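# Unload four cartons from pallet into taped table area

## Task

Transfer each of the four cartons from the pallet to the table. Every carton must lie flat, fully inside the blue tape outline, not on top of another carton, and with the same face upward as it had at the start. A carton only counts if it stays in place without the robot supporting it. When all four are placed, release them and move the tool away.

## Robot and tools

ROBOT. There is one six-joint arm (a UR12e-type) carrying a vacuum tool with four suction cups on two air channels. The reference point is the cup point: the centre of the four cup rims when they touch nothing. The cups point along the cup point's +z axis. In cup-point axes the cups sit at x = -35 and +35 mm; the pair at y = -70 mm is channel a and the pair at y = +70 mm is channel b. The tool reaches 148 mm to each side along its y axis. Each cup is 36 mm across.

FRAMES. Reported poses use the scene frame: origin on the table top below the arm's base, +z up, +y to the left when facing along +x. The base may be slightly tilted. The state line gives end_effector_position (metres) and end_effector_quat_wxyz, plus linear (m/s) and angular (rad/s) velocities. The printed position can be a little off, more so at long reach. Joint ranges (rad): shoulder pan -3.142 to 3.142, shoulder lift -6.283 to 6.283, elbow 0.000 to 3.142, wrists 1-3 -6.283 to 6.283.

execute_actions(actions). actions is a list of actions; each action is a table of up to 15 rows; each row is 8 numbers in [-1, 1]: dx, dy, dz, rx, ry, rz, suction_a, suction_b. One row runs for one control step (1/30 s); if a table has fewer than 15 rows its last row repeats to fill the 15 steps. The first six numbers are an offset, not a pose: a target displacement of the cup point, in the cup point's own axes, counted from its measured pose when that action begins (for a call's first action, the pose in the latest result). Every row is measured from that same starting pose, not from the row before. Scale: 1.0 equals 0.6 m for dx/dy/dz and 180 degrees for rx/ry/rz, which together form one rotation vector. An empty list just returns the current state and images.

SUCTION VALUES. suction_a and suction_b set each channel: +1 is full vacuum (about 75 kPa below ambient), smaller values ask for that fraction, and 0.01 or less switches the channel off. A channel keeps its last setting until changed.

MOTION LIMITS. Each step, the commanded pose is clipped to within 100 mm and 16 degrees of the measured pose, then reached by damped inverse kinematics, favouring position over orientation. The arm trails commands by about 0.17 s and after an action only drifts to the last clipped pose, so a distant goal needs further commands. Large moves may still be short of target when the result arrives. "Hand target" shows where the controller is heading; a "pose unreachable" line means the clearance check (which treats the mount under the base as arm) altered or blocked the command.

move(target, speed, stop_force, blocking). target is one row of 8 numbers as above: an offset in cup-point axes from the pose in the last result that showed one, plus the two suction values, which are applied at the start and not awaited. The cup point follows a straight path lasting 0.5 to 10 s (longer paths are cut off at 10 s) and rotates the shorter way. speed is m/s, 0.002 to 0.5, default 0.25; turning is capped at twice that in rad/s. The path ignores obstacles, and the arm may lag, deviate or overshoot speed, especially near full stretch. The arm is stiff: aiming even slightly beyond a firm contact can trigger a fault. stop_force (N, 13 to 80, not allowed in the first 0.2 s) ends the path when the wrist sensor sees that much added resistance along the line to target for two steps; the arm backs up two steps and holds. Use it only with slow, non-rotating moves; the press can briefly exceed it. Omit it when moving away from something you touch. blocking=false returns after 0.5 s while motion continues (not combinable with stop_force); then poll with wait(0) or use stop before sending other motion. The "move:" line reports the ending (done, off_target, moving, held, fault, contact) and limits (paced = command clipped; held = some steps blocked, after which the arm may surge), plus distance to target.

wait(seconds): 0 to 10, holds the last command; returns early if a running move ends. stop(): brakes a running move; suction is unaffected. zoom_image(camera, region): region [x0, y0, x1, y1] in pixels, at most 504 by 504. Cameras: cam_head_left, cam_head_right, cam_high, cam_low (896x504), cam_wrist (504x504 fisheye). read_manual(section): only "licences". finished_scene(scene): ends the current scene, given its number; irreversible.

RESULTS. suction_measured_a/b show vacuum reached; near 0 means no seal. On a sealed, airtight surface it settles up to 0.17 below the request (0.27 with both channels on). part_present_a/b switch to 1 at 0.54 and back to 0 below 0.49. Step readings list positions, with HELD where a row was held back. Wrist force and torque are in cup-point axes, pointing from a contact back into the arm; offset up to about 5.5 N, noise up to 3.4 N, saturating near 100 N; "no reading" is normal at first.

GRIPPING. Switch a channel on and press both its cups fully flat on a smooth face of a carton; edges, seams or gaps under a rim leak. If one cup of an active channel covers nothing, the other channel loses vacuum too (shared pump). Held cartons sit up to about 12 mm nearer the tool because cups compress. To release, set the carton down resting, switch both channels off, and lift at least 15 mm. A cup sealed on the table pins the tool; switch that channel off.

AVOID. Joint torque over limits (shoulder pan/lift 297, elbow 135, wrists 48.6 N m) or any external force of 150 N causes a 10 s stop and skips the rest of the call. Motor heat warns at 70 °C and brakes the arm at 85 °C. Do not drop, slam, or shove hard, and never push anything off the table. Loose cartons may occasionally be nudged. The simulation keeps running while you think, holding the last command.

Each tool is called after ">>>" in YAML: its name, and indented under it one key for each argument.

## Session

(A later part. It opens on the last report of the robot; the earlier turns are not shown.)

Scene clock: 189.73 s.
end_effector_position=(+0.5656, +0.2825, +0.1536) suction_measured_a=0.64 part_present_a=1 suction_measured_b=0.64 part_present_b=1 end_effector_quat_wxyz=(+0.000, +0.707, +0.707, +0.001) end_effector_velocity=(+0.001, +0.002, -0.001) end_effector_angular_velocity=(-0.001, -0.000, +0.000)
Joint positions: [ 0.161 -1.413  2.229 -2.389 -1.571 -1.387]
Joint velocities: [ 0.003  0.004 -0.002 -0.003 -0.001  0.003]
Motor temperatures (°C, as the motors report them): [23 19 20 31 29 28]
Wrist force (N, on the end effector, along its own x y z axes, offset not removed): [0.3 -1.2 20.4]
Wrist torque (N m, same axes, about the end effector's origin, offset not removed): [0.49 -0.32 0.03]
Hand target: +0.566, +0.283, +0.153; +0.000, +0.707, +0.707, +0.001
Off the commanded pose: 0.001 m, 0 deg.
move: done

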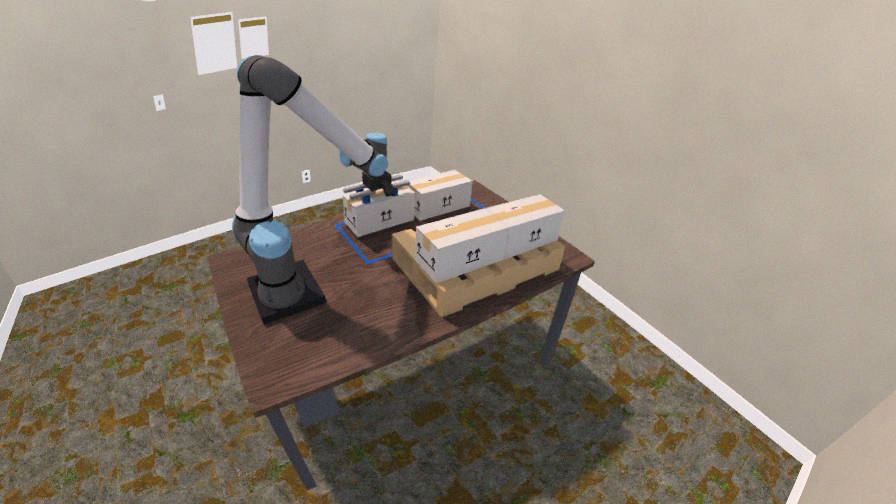

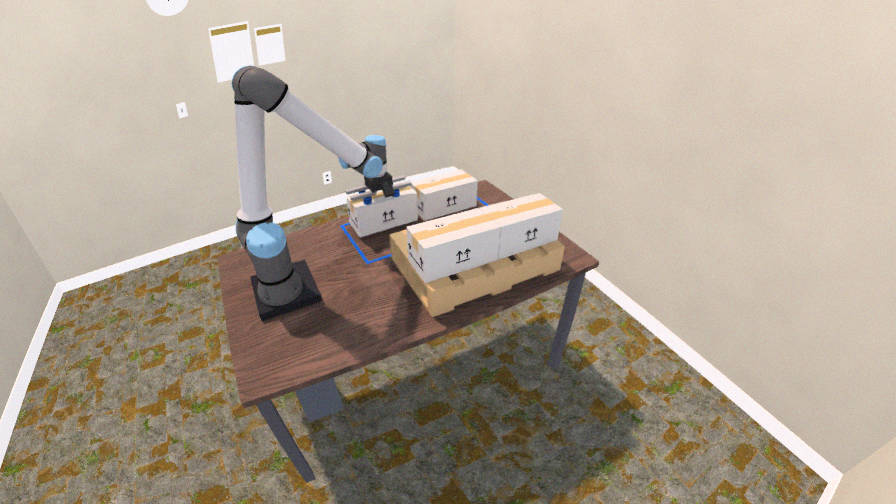

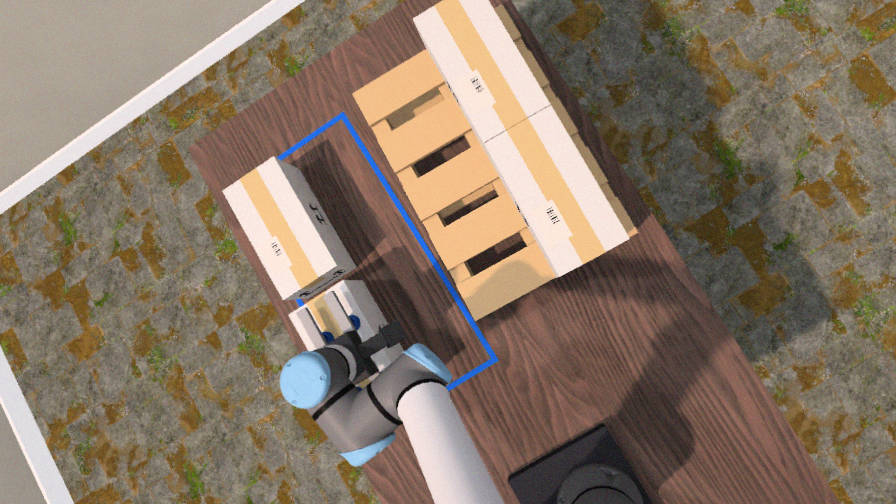

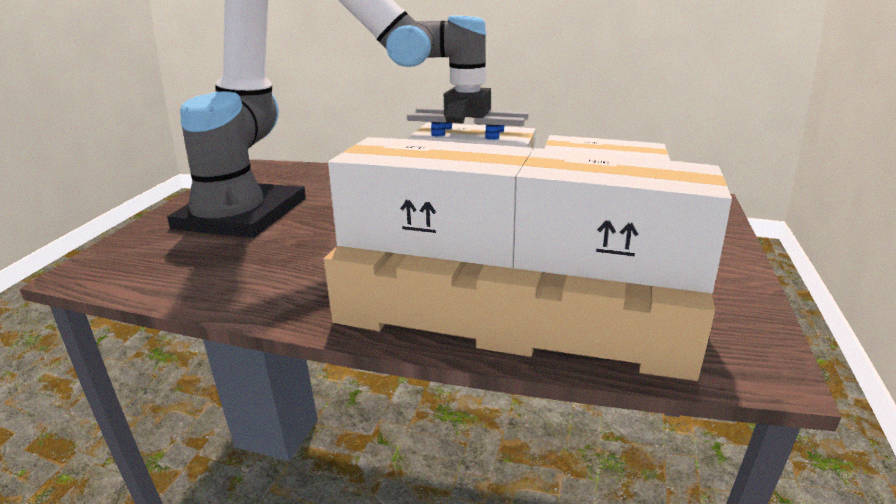

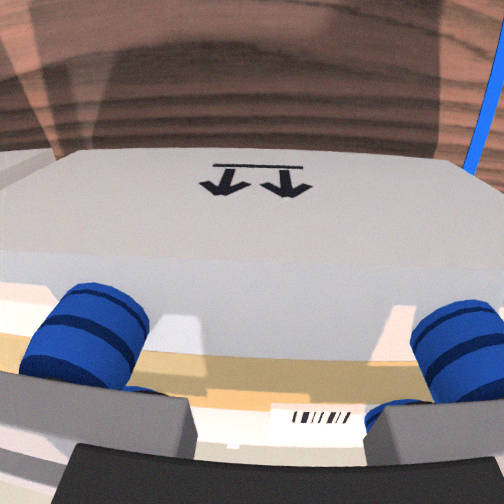

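>>> move:
  target: [0.003,0.012,0.024,0,0,0,1,1]
  speed: 0.025

>>> execute_actions:
  actions:
    - [[0,0,0,0,0,0,0,0]]

>>> move:
  target: [-0.12,0.04,-0.3,0,0,0,0,0]
  speed: 0.3

Scene clock: 200.17 s.
end_effector_position=(+0.5727, +0.2842, +0.1396) suction_measured_a=0.64 part_present_a=1 suction_measured_b=0.64 part_present_b=1 end_effector_quat_wxyz=(+0.000, +0.707, +0.707, +0.001) end_effector_velocity=(+0.001, +0.001, -0.003) end_effector_angular_velocity=(-0.001, +0.000, +0.001)
Joint positions: [ 0.161 -1.381  2.226 -2.416 -1.571 -1.387]
Joint velocities: [ 0.001  0.007 -0.001 -0.005 -0.001  0.   ]
Motor temperatures (°C, as the motors report them): [23 19 20 31 29 28]
Wrist force (N, on the end effector, along its own x y z axes, offset not removed): [-0.7 -2.3 19.3]
Wrist torque (N m, same axes, about the end effector's origin, offset not removed): [0.37 -0.14 0.13]
Hand target: +0.573, +0.284, +0.139; +0.000, +0.707, +0.707, +0.001
Off the commanded pose: 0.000 m, 0 deg.
move: done

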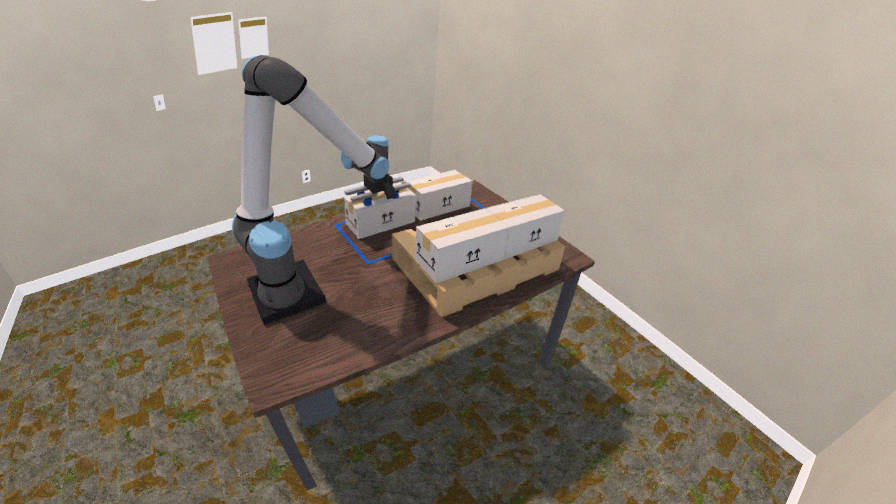

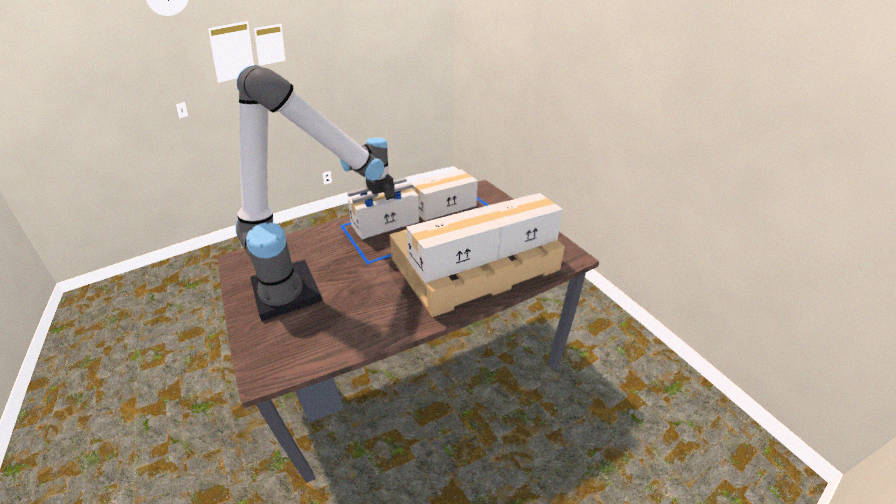

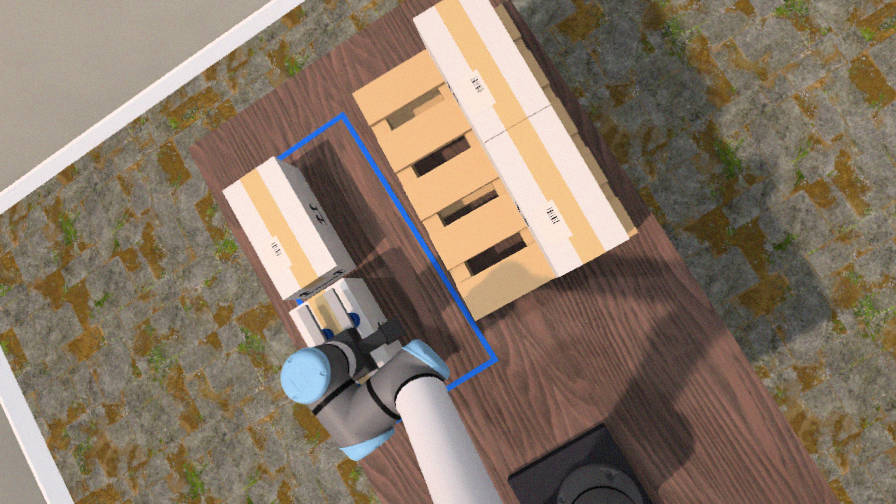

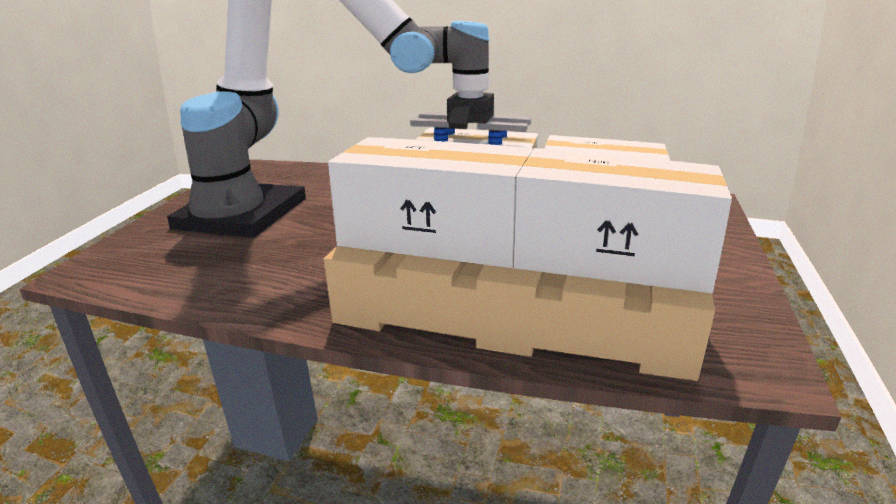

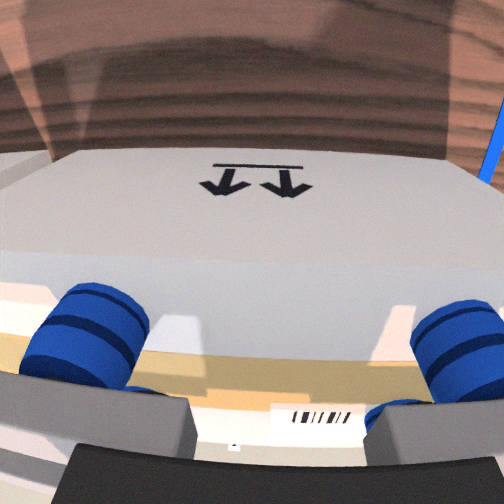

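Scene clock: 200.67 s.
end_effector_position=(+0.5727, +0.2842, +0.1396) suction_measured_a=0.01 part_present_a=0 suction_measured_b=0.01 part_present_b=0 end_effector_quat_wxyz=(+0.000, +0.707, +0.707, +0.001) end_effector_velocity=(-0.001, -0.000, -0.001) end_effector_angular_velocity=(-0.001, +0.001, +0.000)
Joint positions: [ 0.161 -1.381  2.226 -2.416 -1.571 -1.387]
Joint velocities: [ 0.     0.     0.001  0.    -0.001 -0.   ]
Motor temperatures (°C, as the motors report them): [23 19 20 31 29 28]
Wrist force (N, on the end effector, along its own x y z axes, offset not removed): [-0.2 -7.7 -40.1]
Wrist torque (N m, same axes, about the end effector's origin, offset not removed): [-0.32 -0.20 0.10]
Hand target: +0.573, +0.284, +0.140; +0.000, +0.707, +0.707, +0.001
Off the commanded pose: 0.000 m, 0 deg.
Step readings (end_effector_position):
0: (+0.5727, +0.2842, +0.1396)
1: (+0.5727, +0.2842, +0.1395)
2: (+0.5729, +0.2843, +0.1396)
4: (+0.5730, +0.2843, +0.1397)
8: (+0.5730, +0.2843, +0.1398)
15: end_effector_position above

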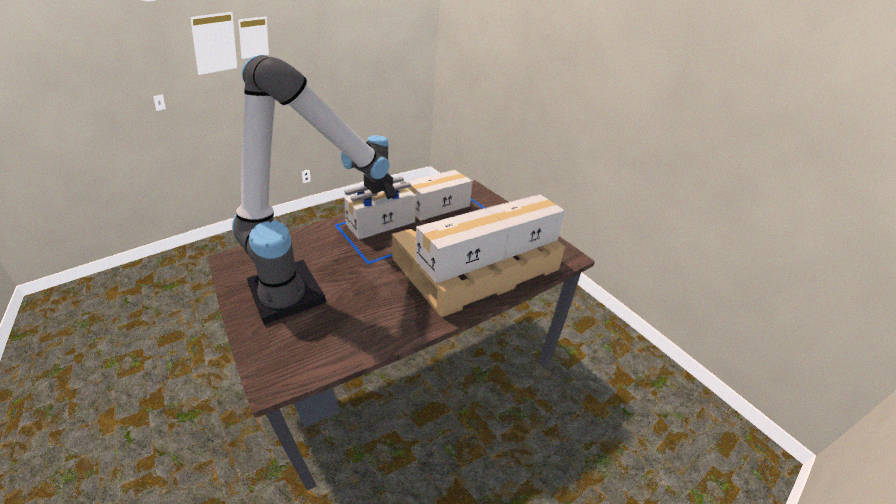

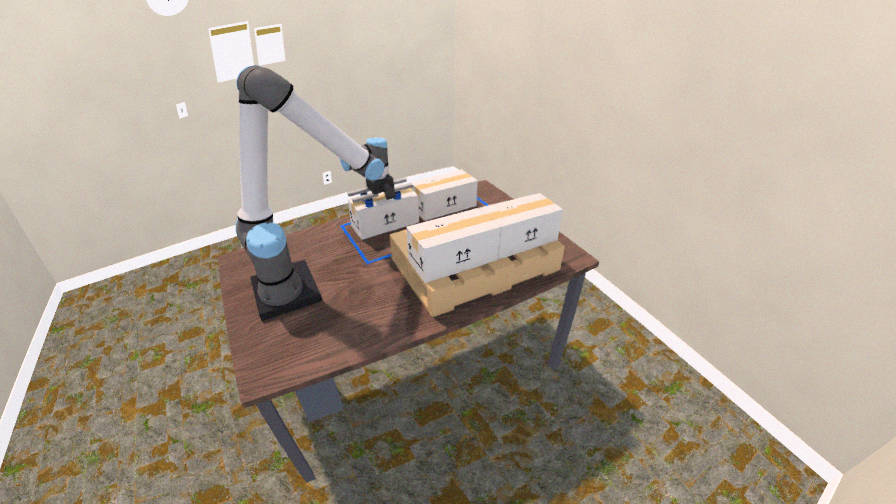

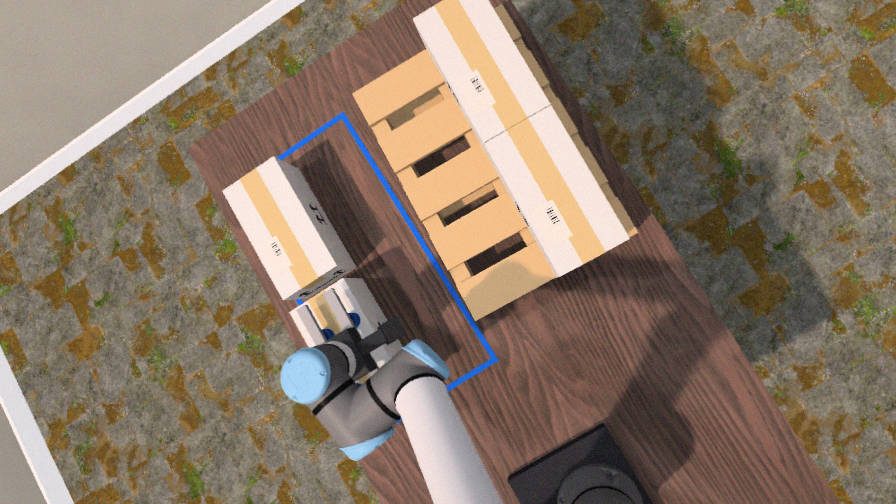

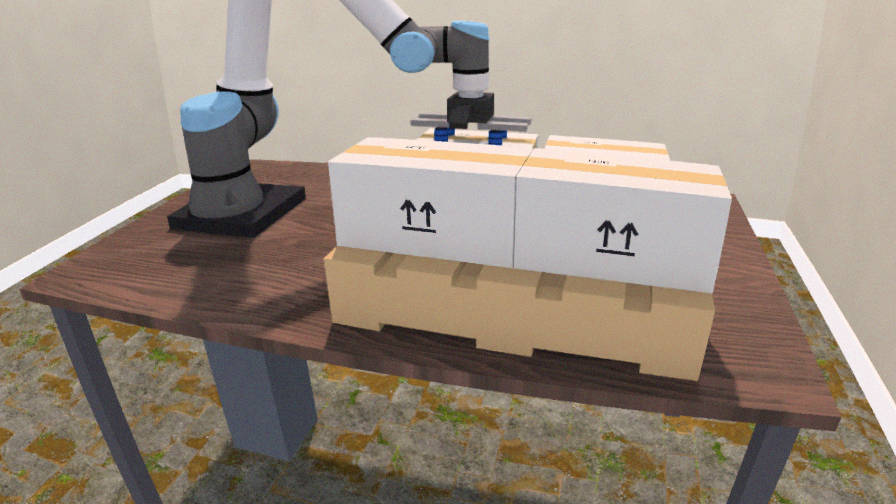

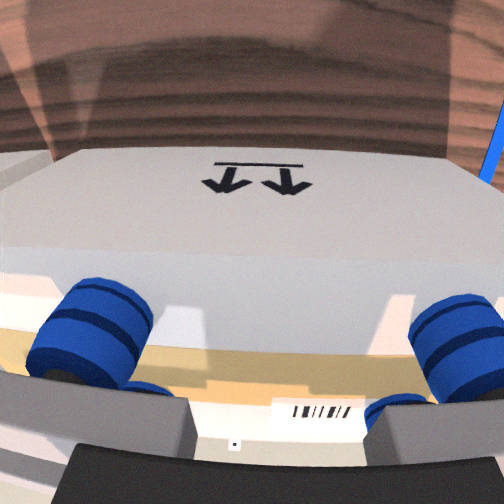

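Scene clock: 202.07 s.
end_effector_position=(+0.5967, +0.2123, +0.3191) suction_measured_a=0.01 part_present_a=0 suction_measured_b=0.01 part_present_b=0 end_effector_quat_wxyz=(+0.000, +0.707, +0.707, +0.001) end_effector_velocity=(-0.000, -0.001, +0.002) end_effector_angular_velocity=(+0.001, +0.001, +0.000)
Joint positions: [ 0.04  -1.605  2.074 -2.041 -1.571 -1.508]
Joint velocities: [-0.002 -0.002 -0.002  0.005  0.001 -0.002]
Motor temperatures (°C, as the motors report them): [23 19 20 31 29 28]
Wrist force (N, on the end effector, along its own x y z axes, offset not removed): [1.9 -0.3 -2.9]
Wrist torque (N m, same axes, about the end effector's origin, offset not removed): [-0.03 -0.44 0.13]
Hand target: +0.597, +0.212, +0.319; +0.000, +0.707, +0.707, +0.001
Off the commanded pose: 0.001 m, 0 deg.
move: done

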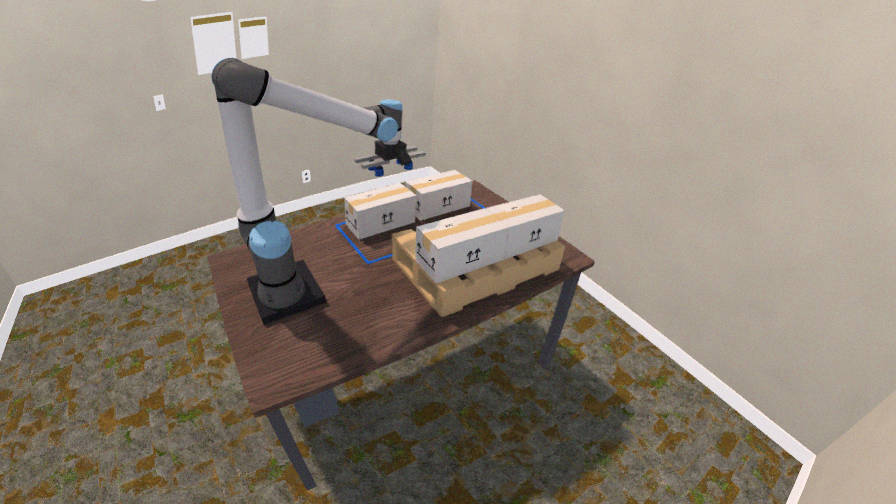

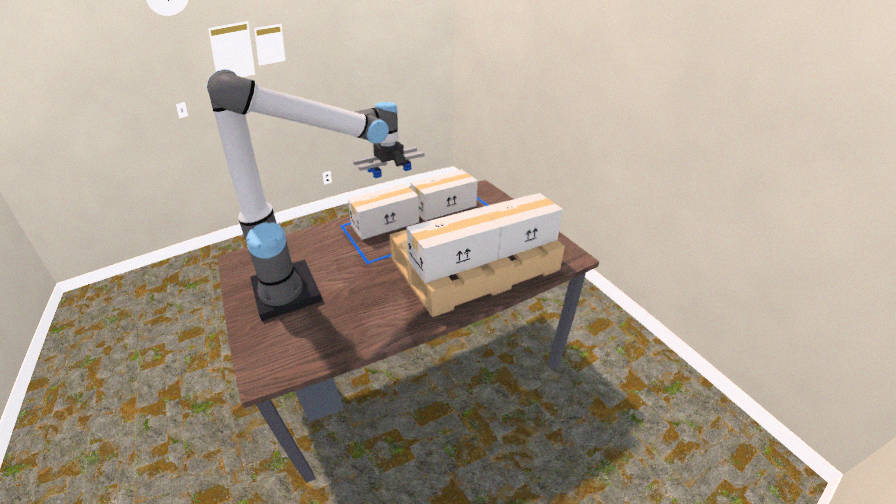

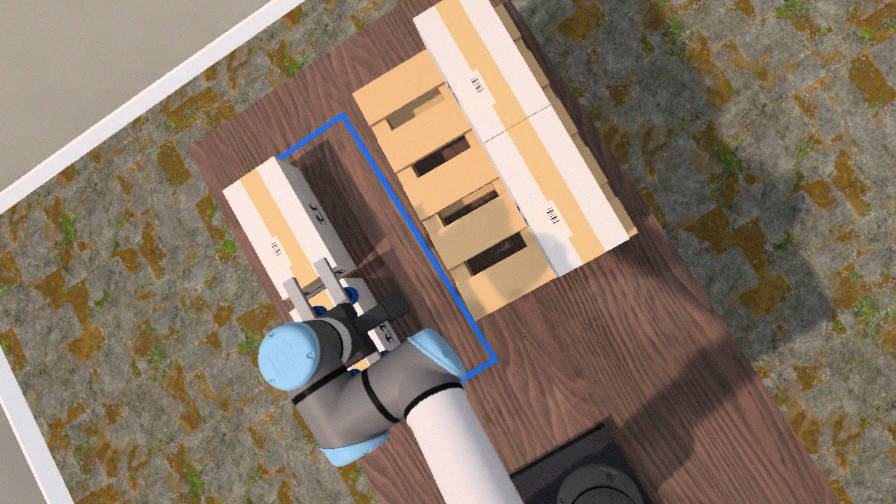

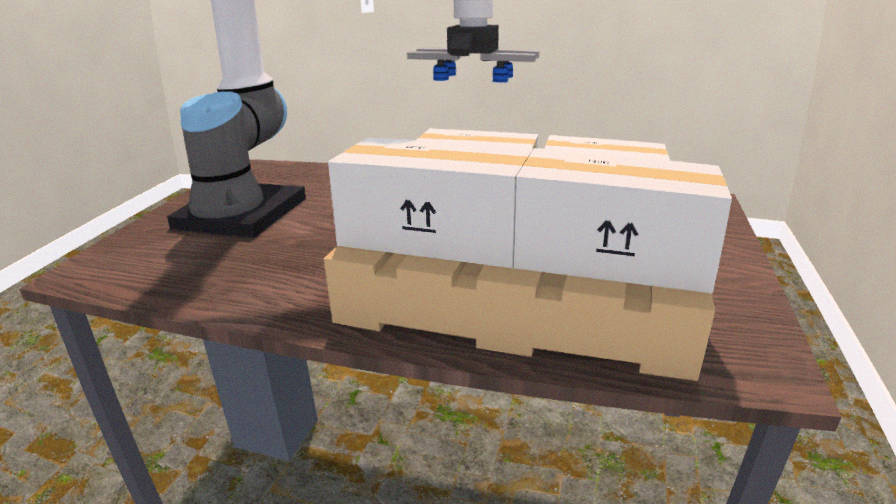

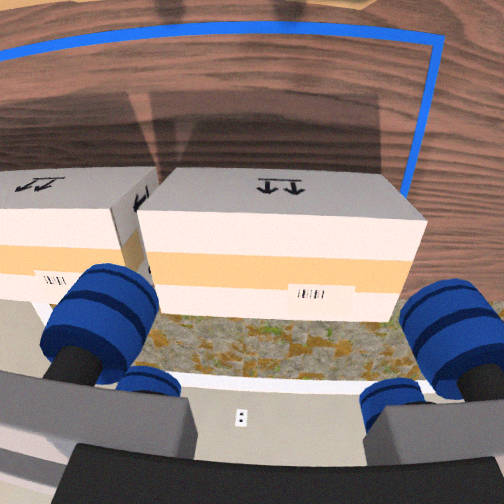

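>>> move:
  target: [-0.836,0.547,0.055,0,0,0.0167,0,0]
  speed: 0.45

>>> zoom_image:
  camera: "cam_high"
  region: [270,230,510,470]

>>> execute_actions:
  actions:
    - [[0,0,0.004,0,0,0,0,0],[0,0,0.008,0,0,0,0,0],[0,0,0.012,0,0,0,0,0],[0,0,0.016,0,0,0,0,0],[0,0,0.02,0,0,0,0,0],[0,0,0.024,0,0,0,0,0],[0,0,0.028,0,0,0,1,1]]
    - [[0,0,0,0,0,0,1,1]]

Scene clock: 212.60 s.
end_effector_position=(+0.9251, -0.2887, +0.2862) suction_measured_a=0.01 part_present_a=0 suction_measured_b=0.01 part_present_b=0 end_effector_quat_wxyz=(+0.000, +0.725, +0.689, +0.001) end_effector_velocity=(+0.002, -0.000, -0.001) end_effector_angular_velocity=(+0.001, +0.001, +0.001)
Joint positions: [-0.506 -1.055  1.434 -1.951 -1.57  -2.002]
Joint velocities: [ 0.001  0.004 -0.006  0.003 -0.    -0.001]
Motor temperatures (°C, as the motors report them): [23 19 21 31 29 28]
Wrist force (N, on the end effector, along its own x y z axes, offset not removed): [-0.8 0.3 0.9]
Wrist torque (N m, same axes, about the end effector's origin, offset not removed): [-0.03 0.02 0.19]
Hand target: +0.925, -0.289, +0.286; +0.000, +0.725, +0.689, +0.001
Off the commanded pose: 0.000 m, 0 deg.
move: done

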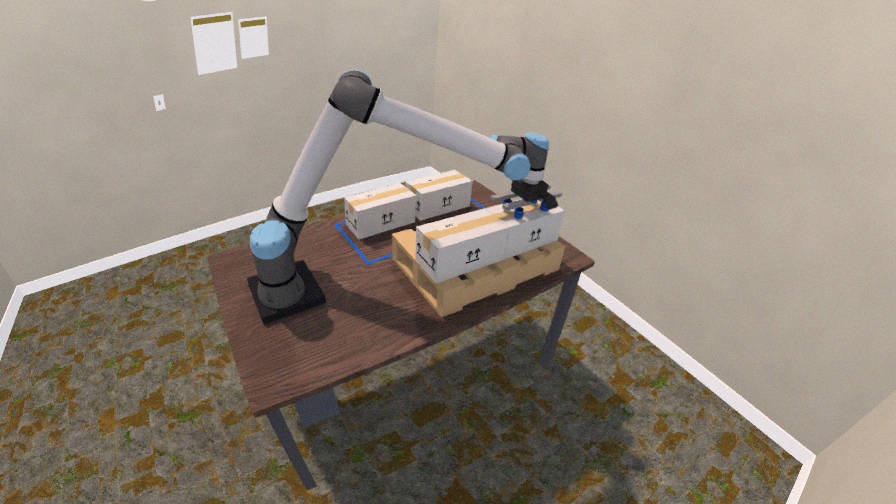

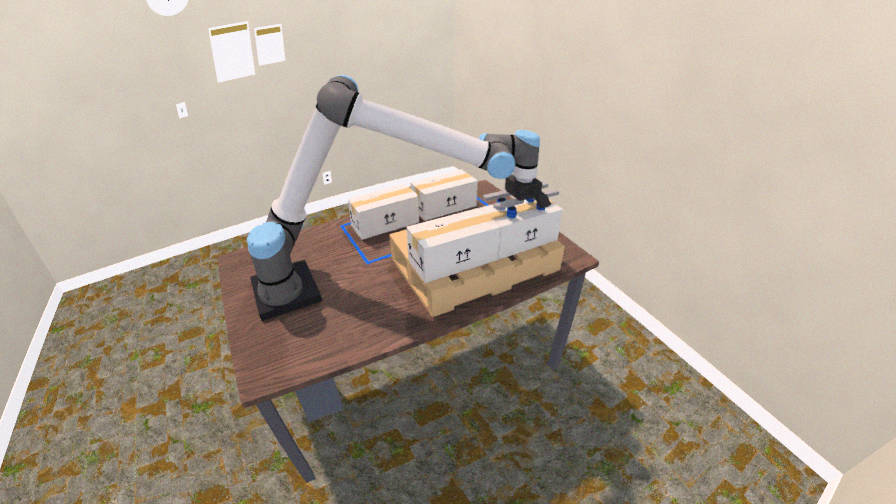

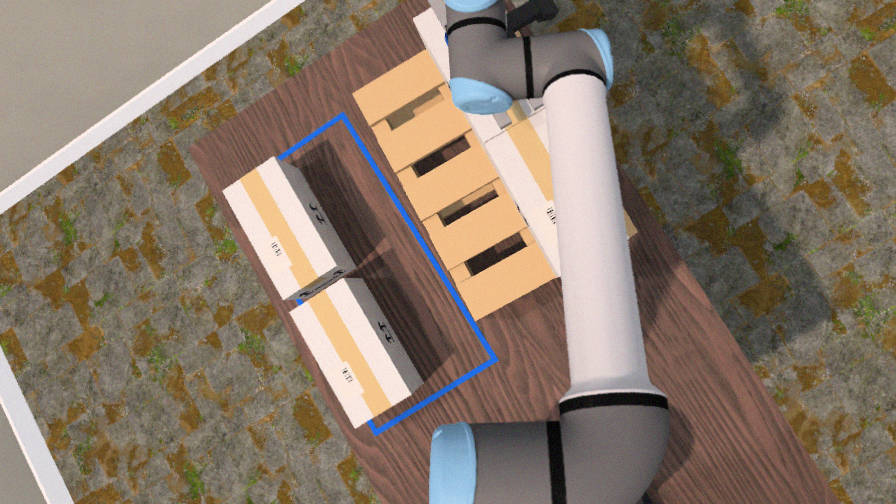

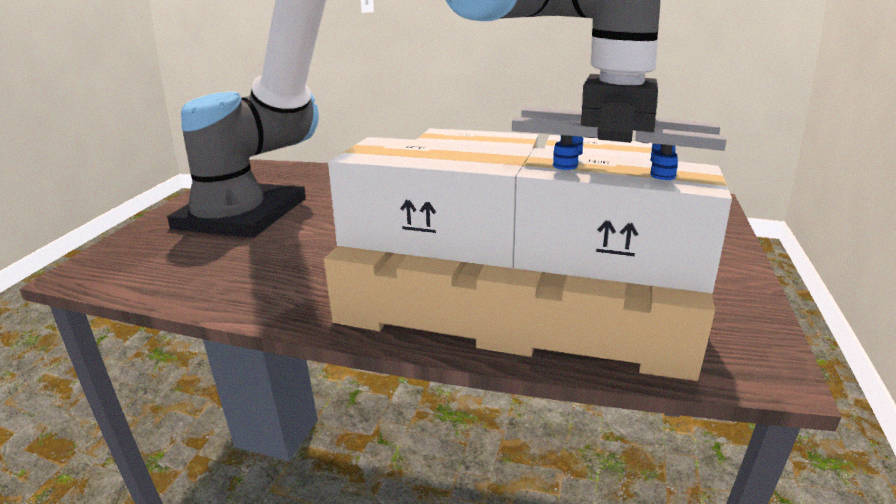

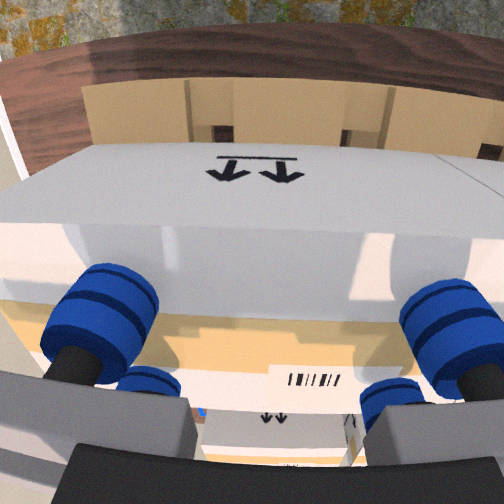

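Region (270, 230, 510, 470) of cam_high's 896x504 image, scaled by 2.100, with more detail than that image has.

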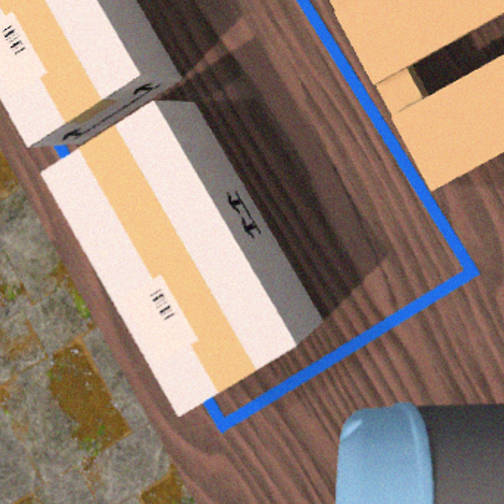

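Scene clock: 213.60 s.
end_effector_position=(+0.9250, -0.2887, +0.2703) suction_measured_a=0.54 part_present_a=1 suction_measured_b=0.54 part_present_b=1 end_effector_quat_wxyz=(+0.000, +0.725, +0.689, +0.001) end_effector_velocity=(+0.001, +0.001, +0.002) end_effector_angular_velocity=(-0.001, -0.002, +0.001)
Joint positions: [-0.506 -1.045  1.448 -1.975 -1.57  -2.002]
Joint velocities: [ 0.001 -0.001 -0.001  0.     0.    -0.   ]
Motor temperatures (°C, as the motors report them): [23 19 21 31 29 28]
Wrist force (N, on the end effector, along its own x y z axes, offset not removed): [-3.2 0.3 20.3]
Wrist torque (N m, same axes, about the end effector's origin, offset not removed): [-0.26 0.16 0.12]
Hand target: +0.925, -0.289, +0.270; +0.000, +0.725, +0.689, +0.001
Off the commanded pose: 0.000 m, 0 deg.
Step readings (end_effector_position; steps 1 to 15: 1st action; 16 to 30: 2nd action):
0: (+0.9251, -0.2887, +0.2862)
1: (+0.9252, -0.2887, +0.2861)
2: (+0.9252, -0.2888, +0.2859)
4: (+0.9252, -0.2888, +0.2842)
8: (+0.9251, -0.2887, +0.2772)
15: (+0.9250, -0.2887, +0.2704)
16: (+0.9250, -0.2887, +0.2701)
17: (+0.9250, -0.2887, +0.2700)
19: (+0.9250, -0.2887, +0.2700)
23: (+0.9250, -0.2886, +0.2700)
30: end_effector_position above

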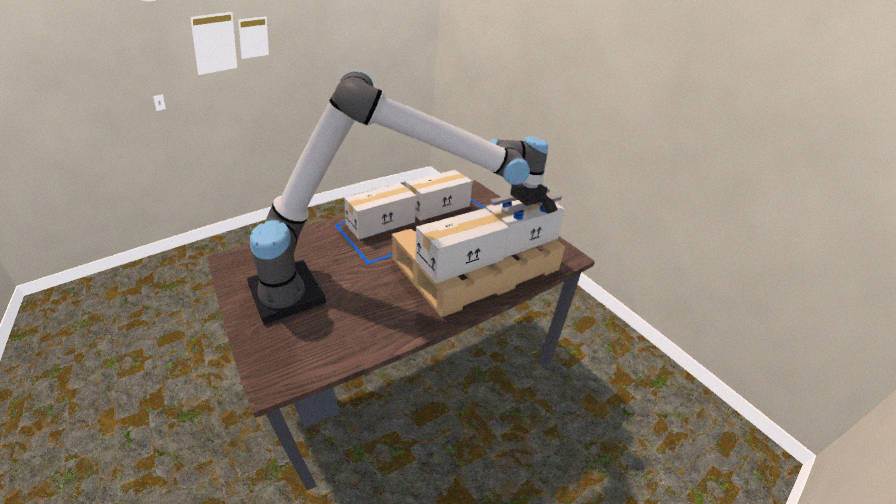

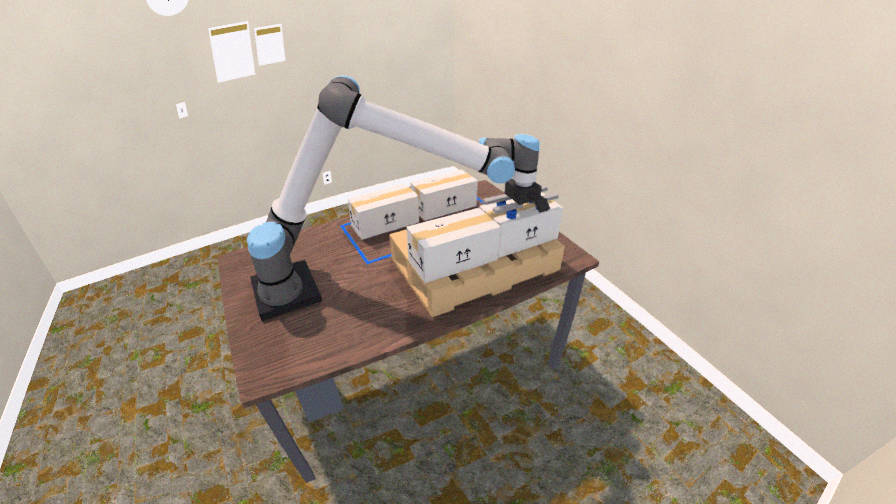

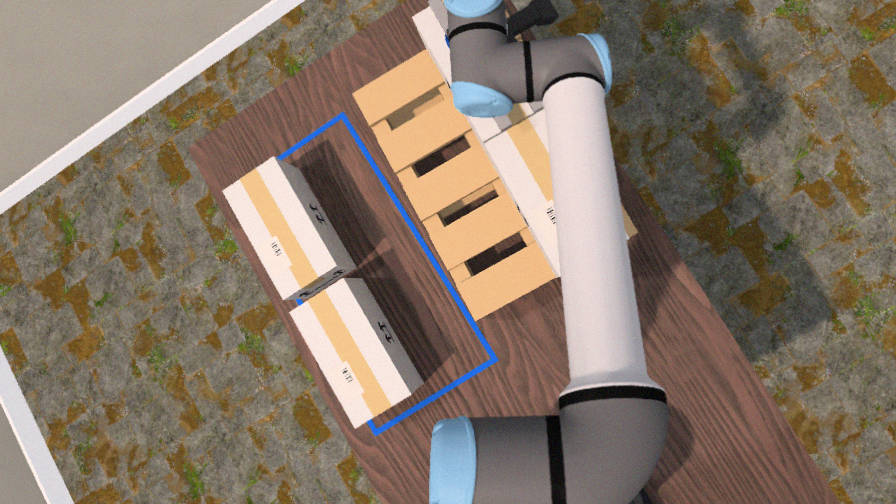

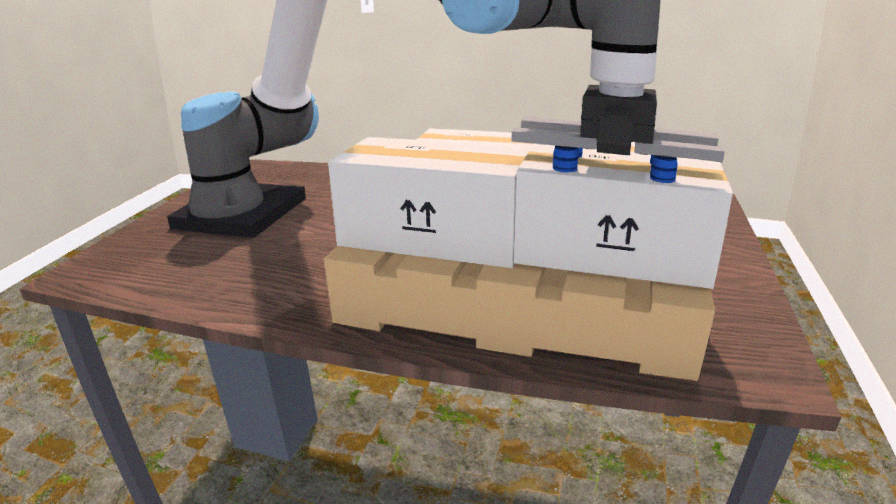

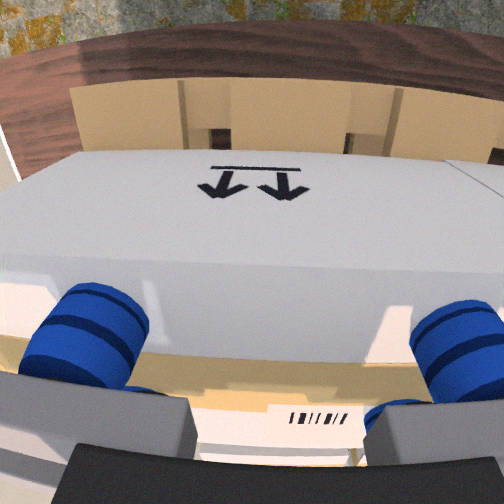

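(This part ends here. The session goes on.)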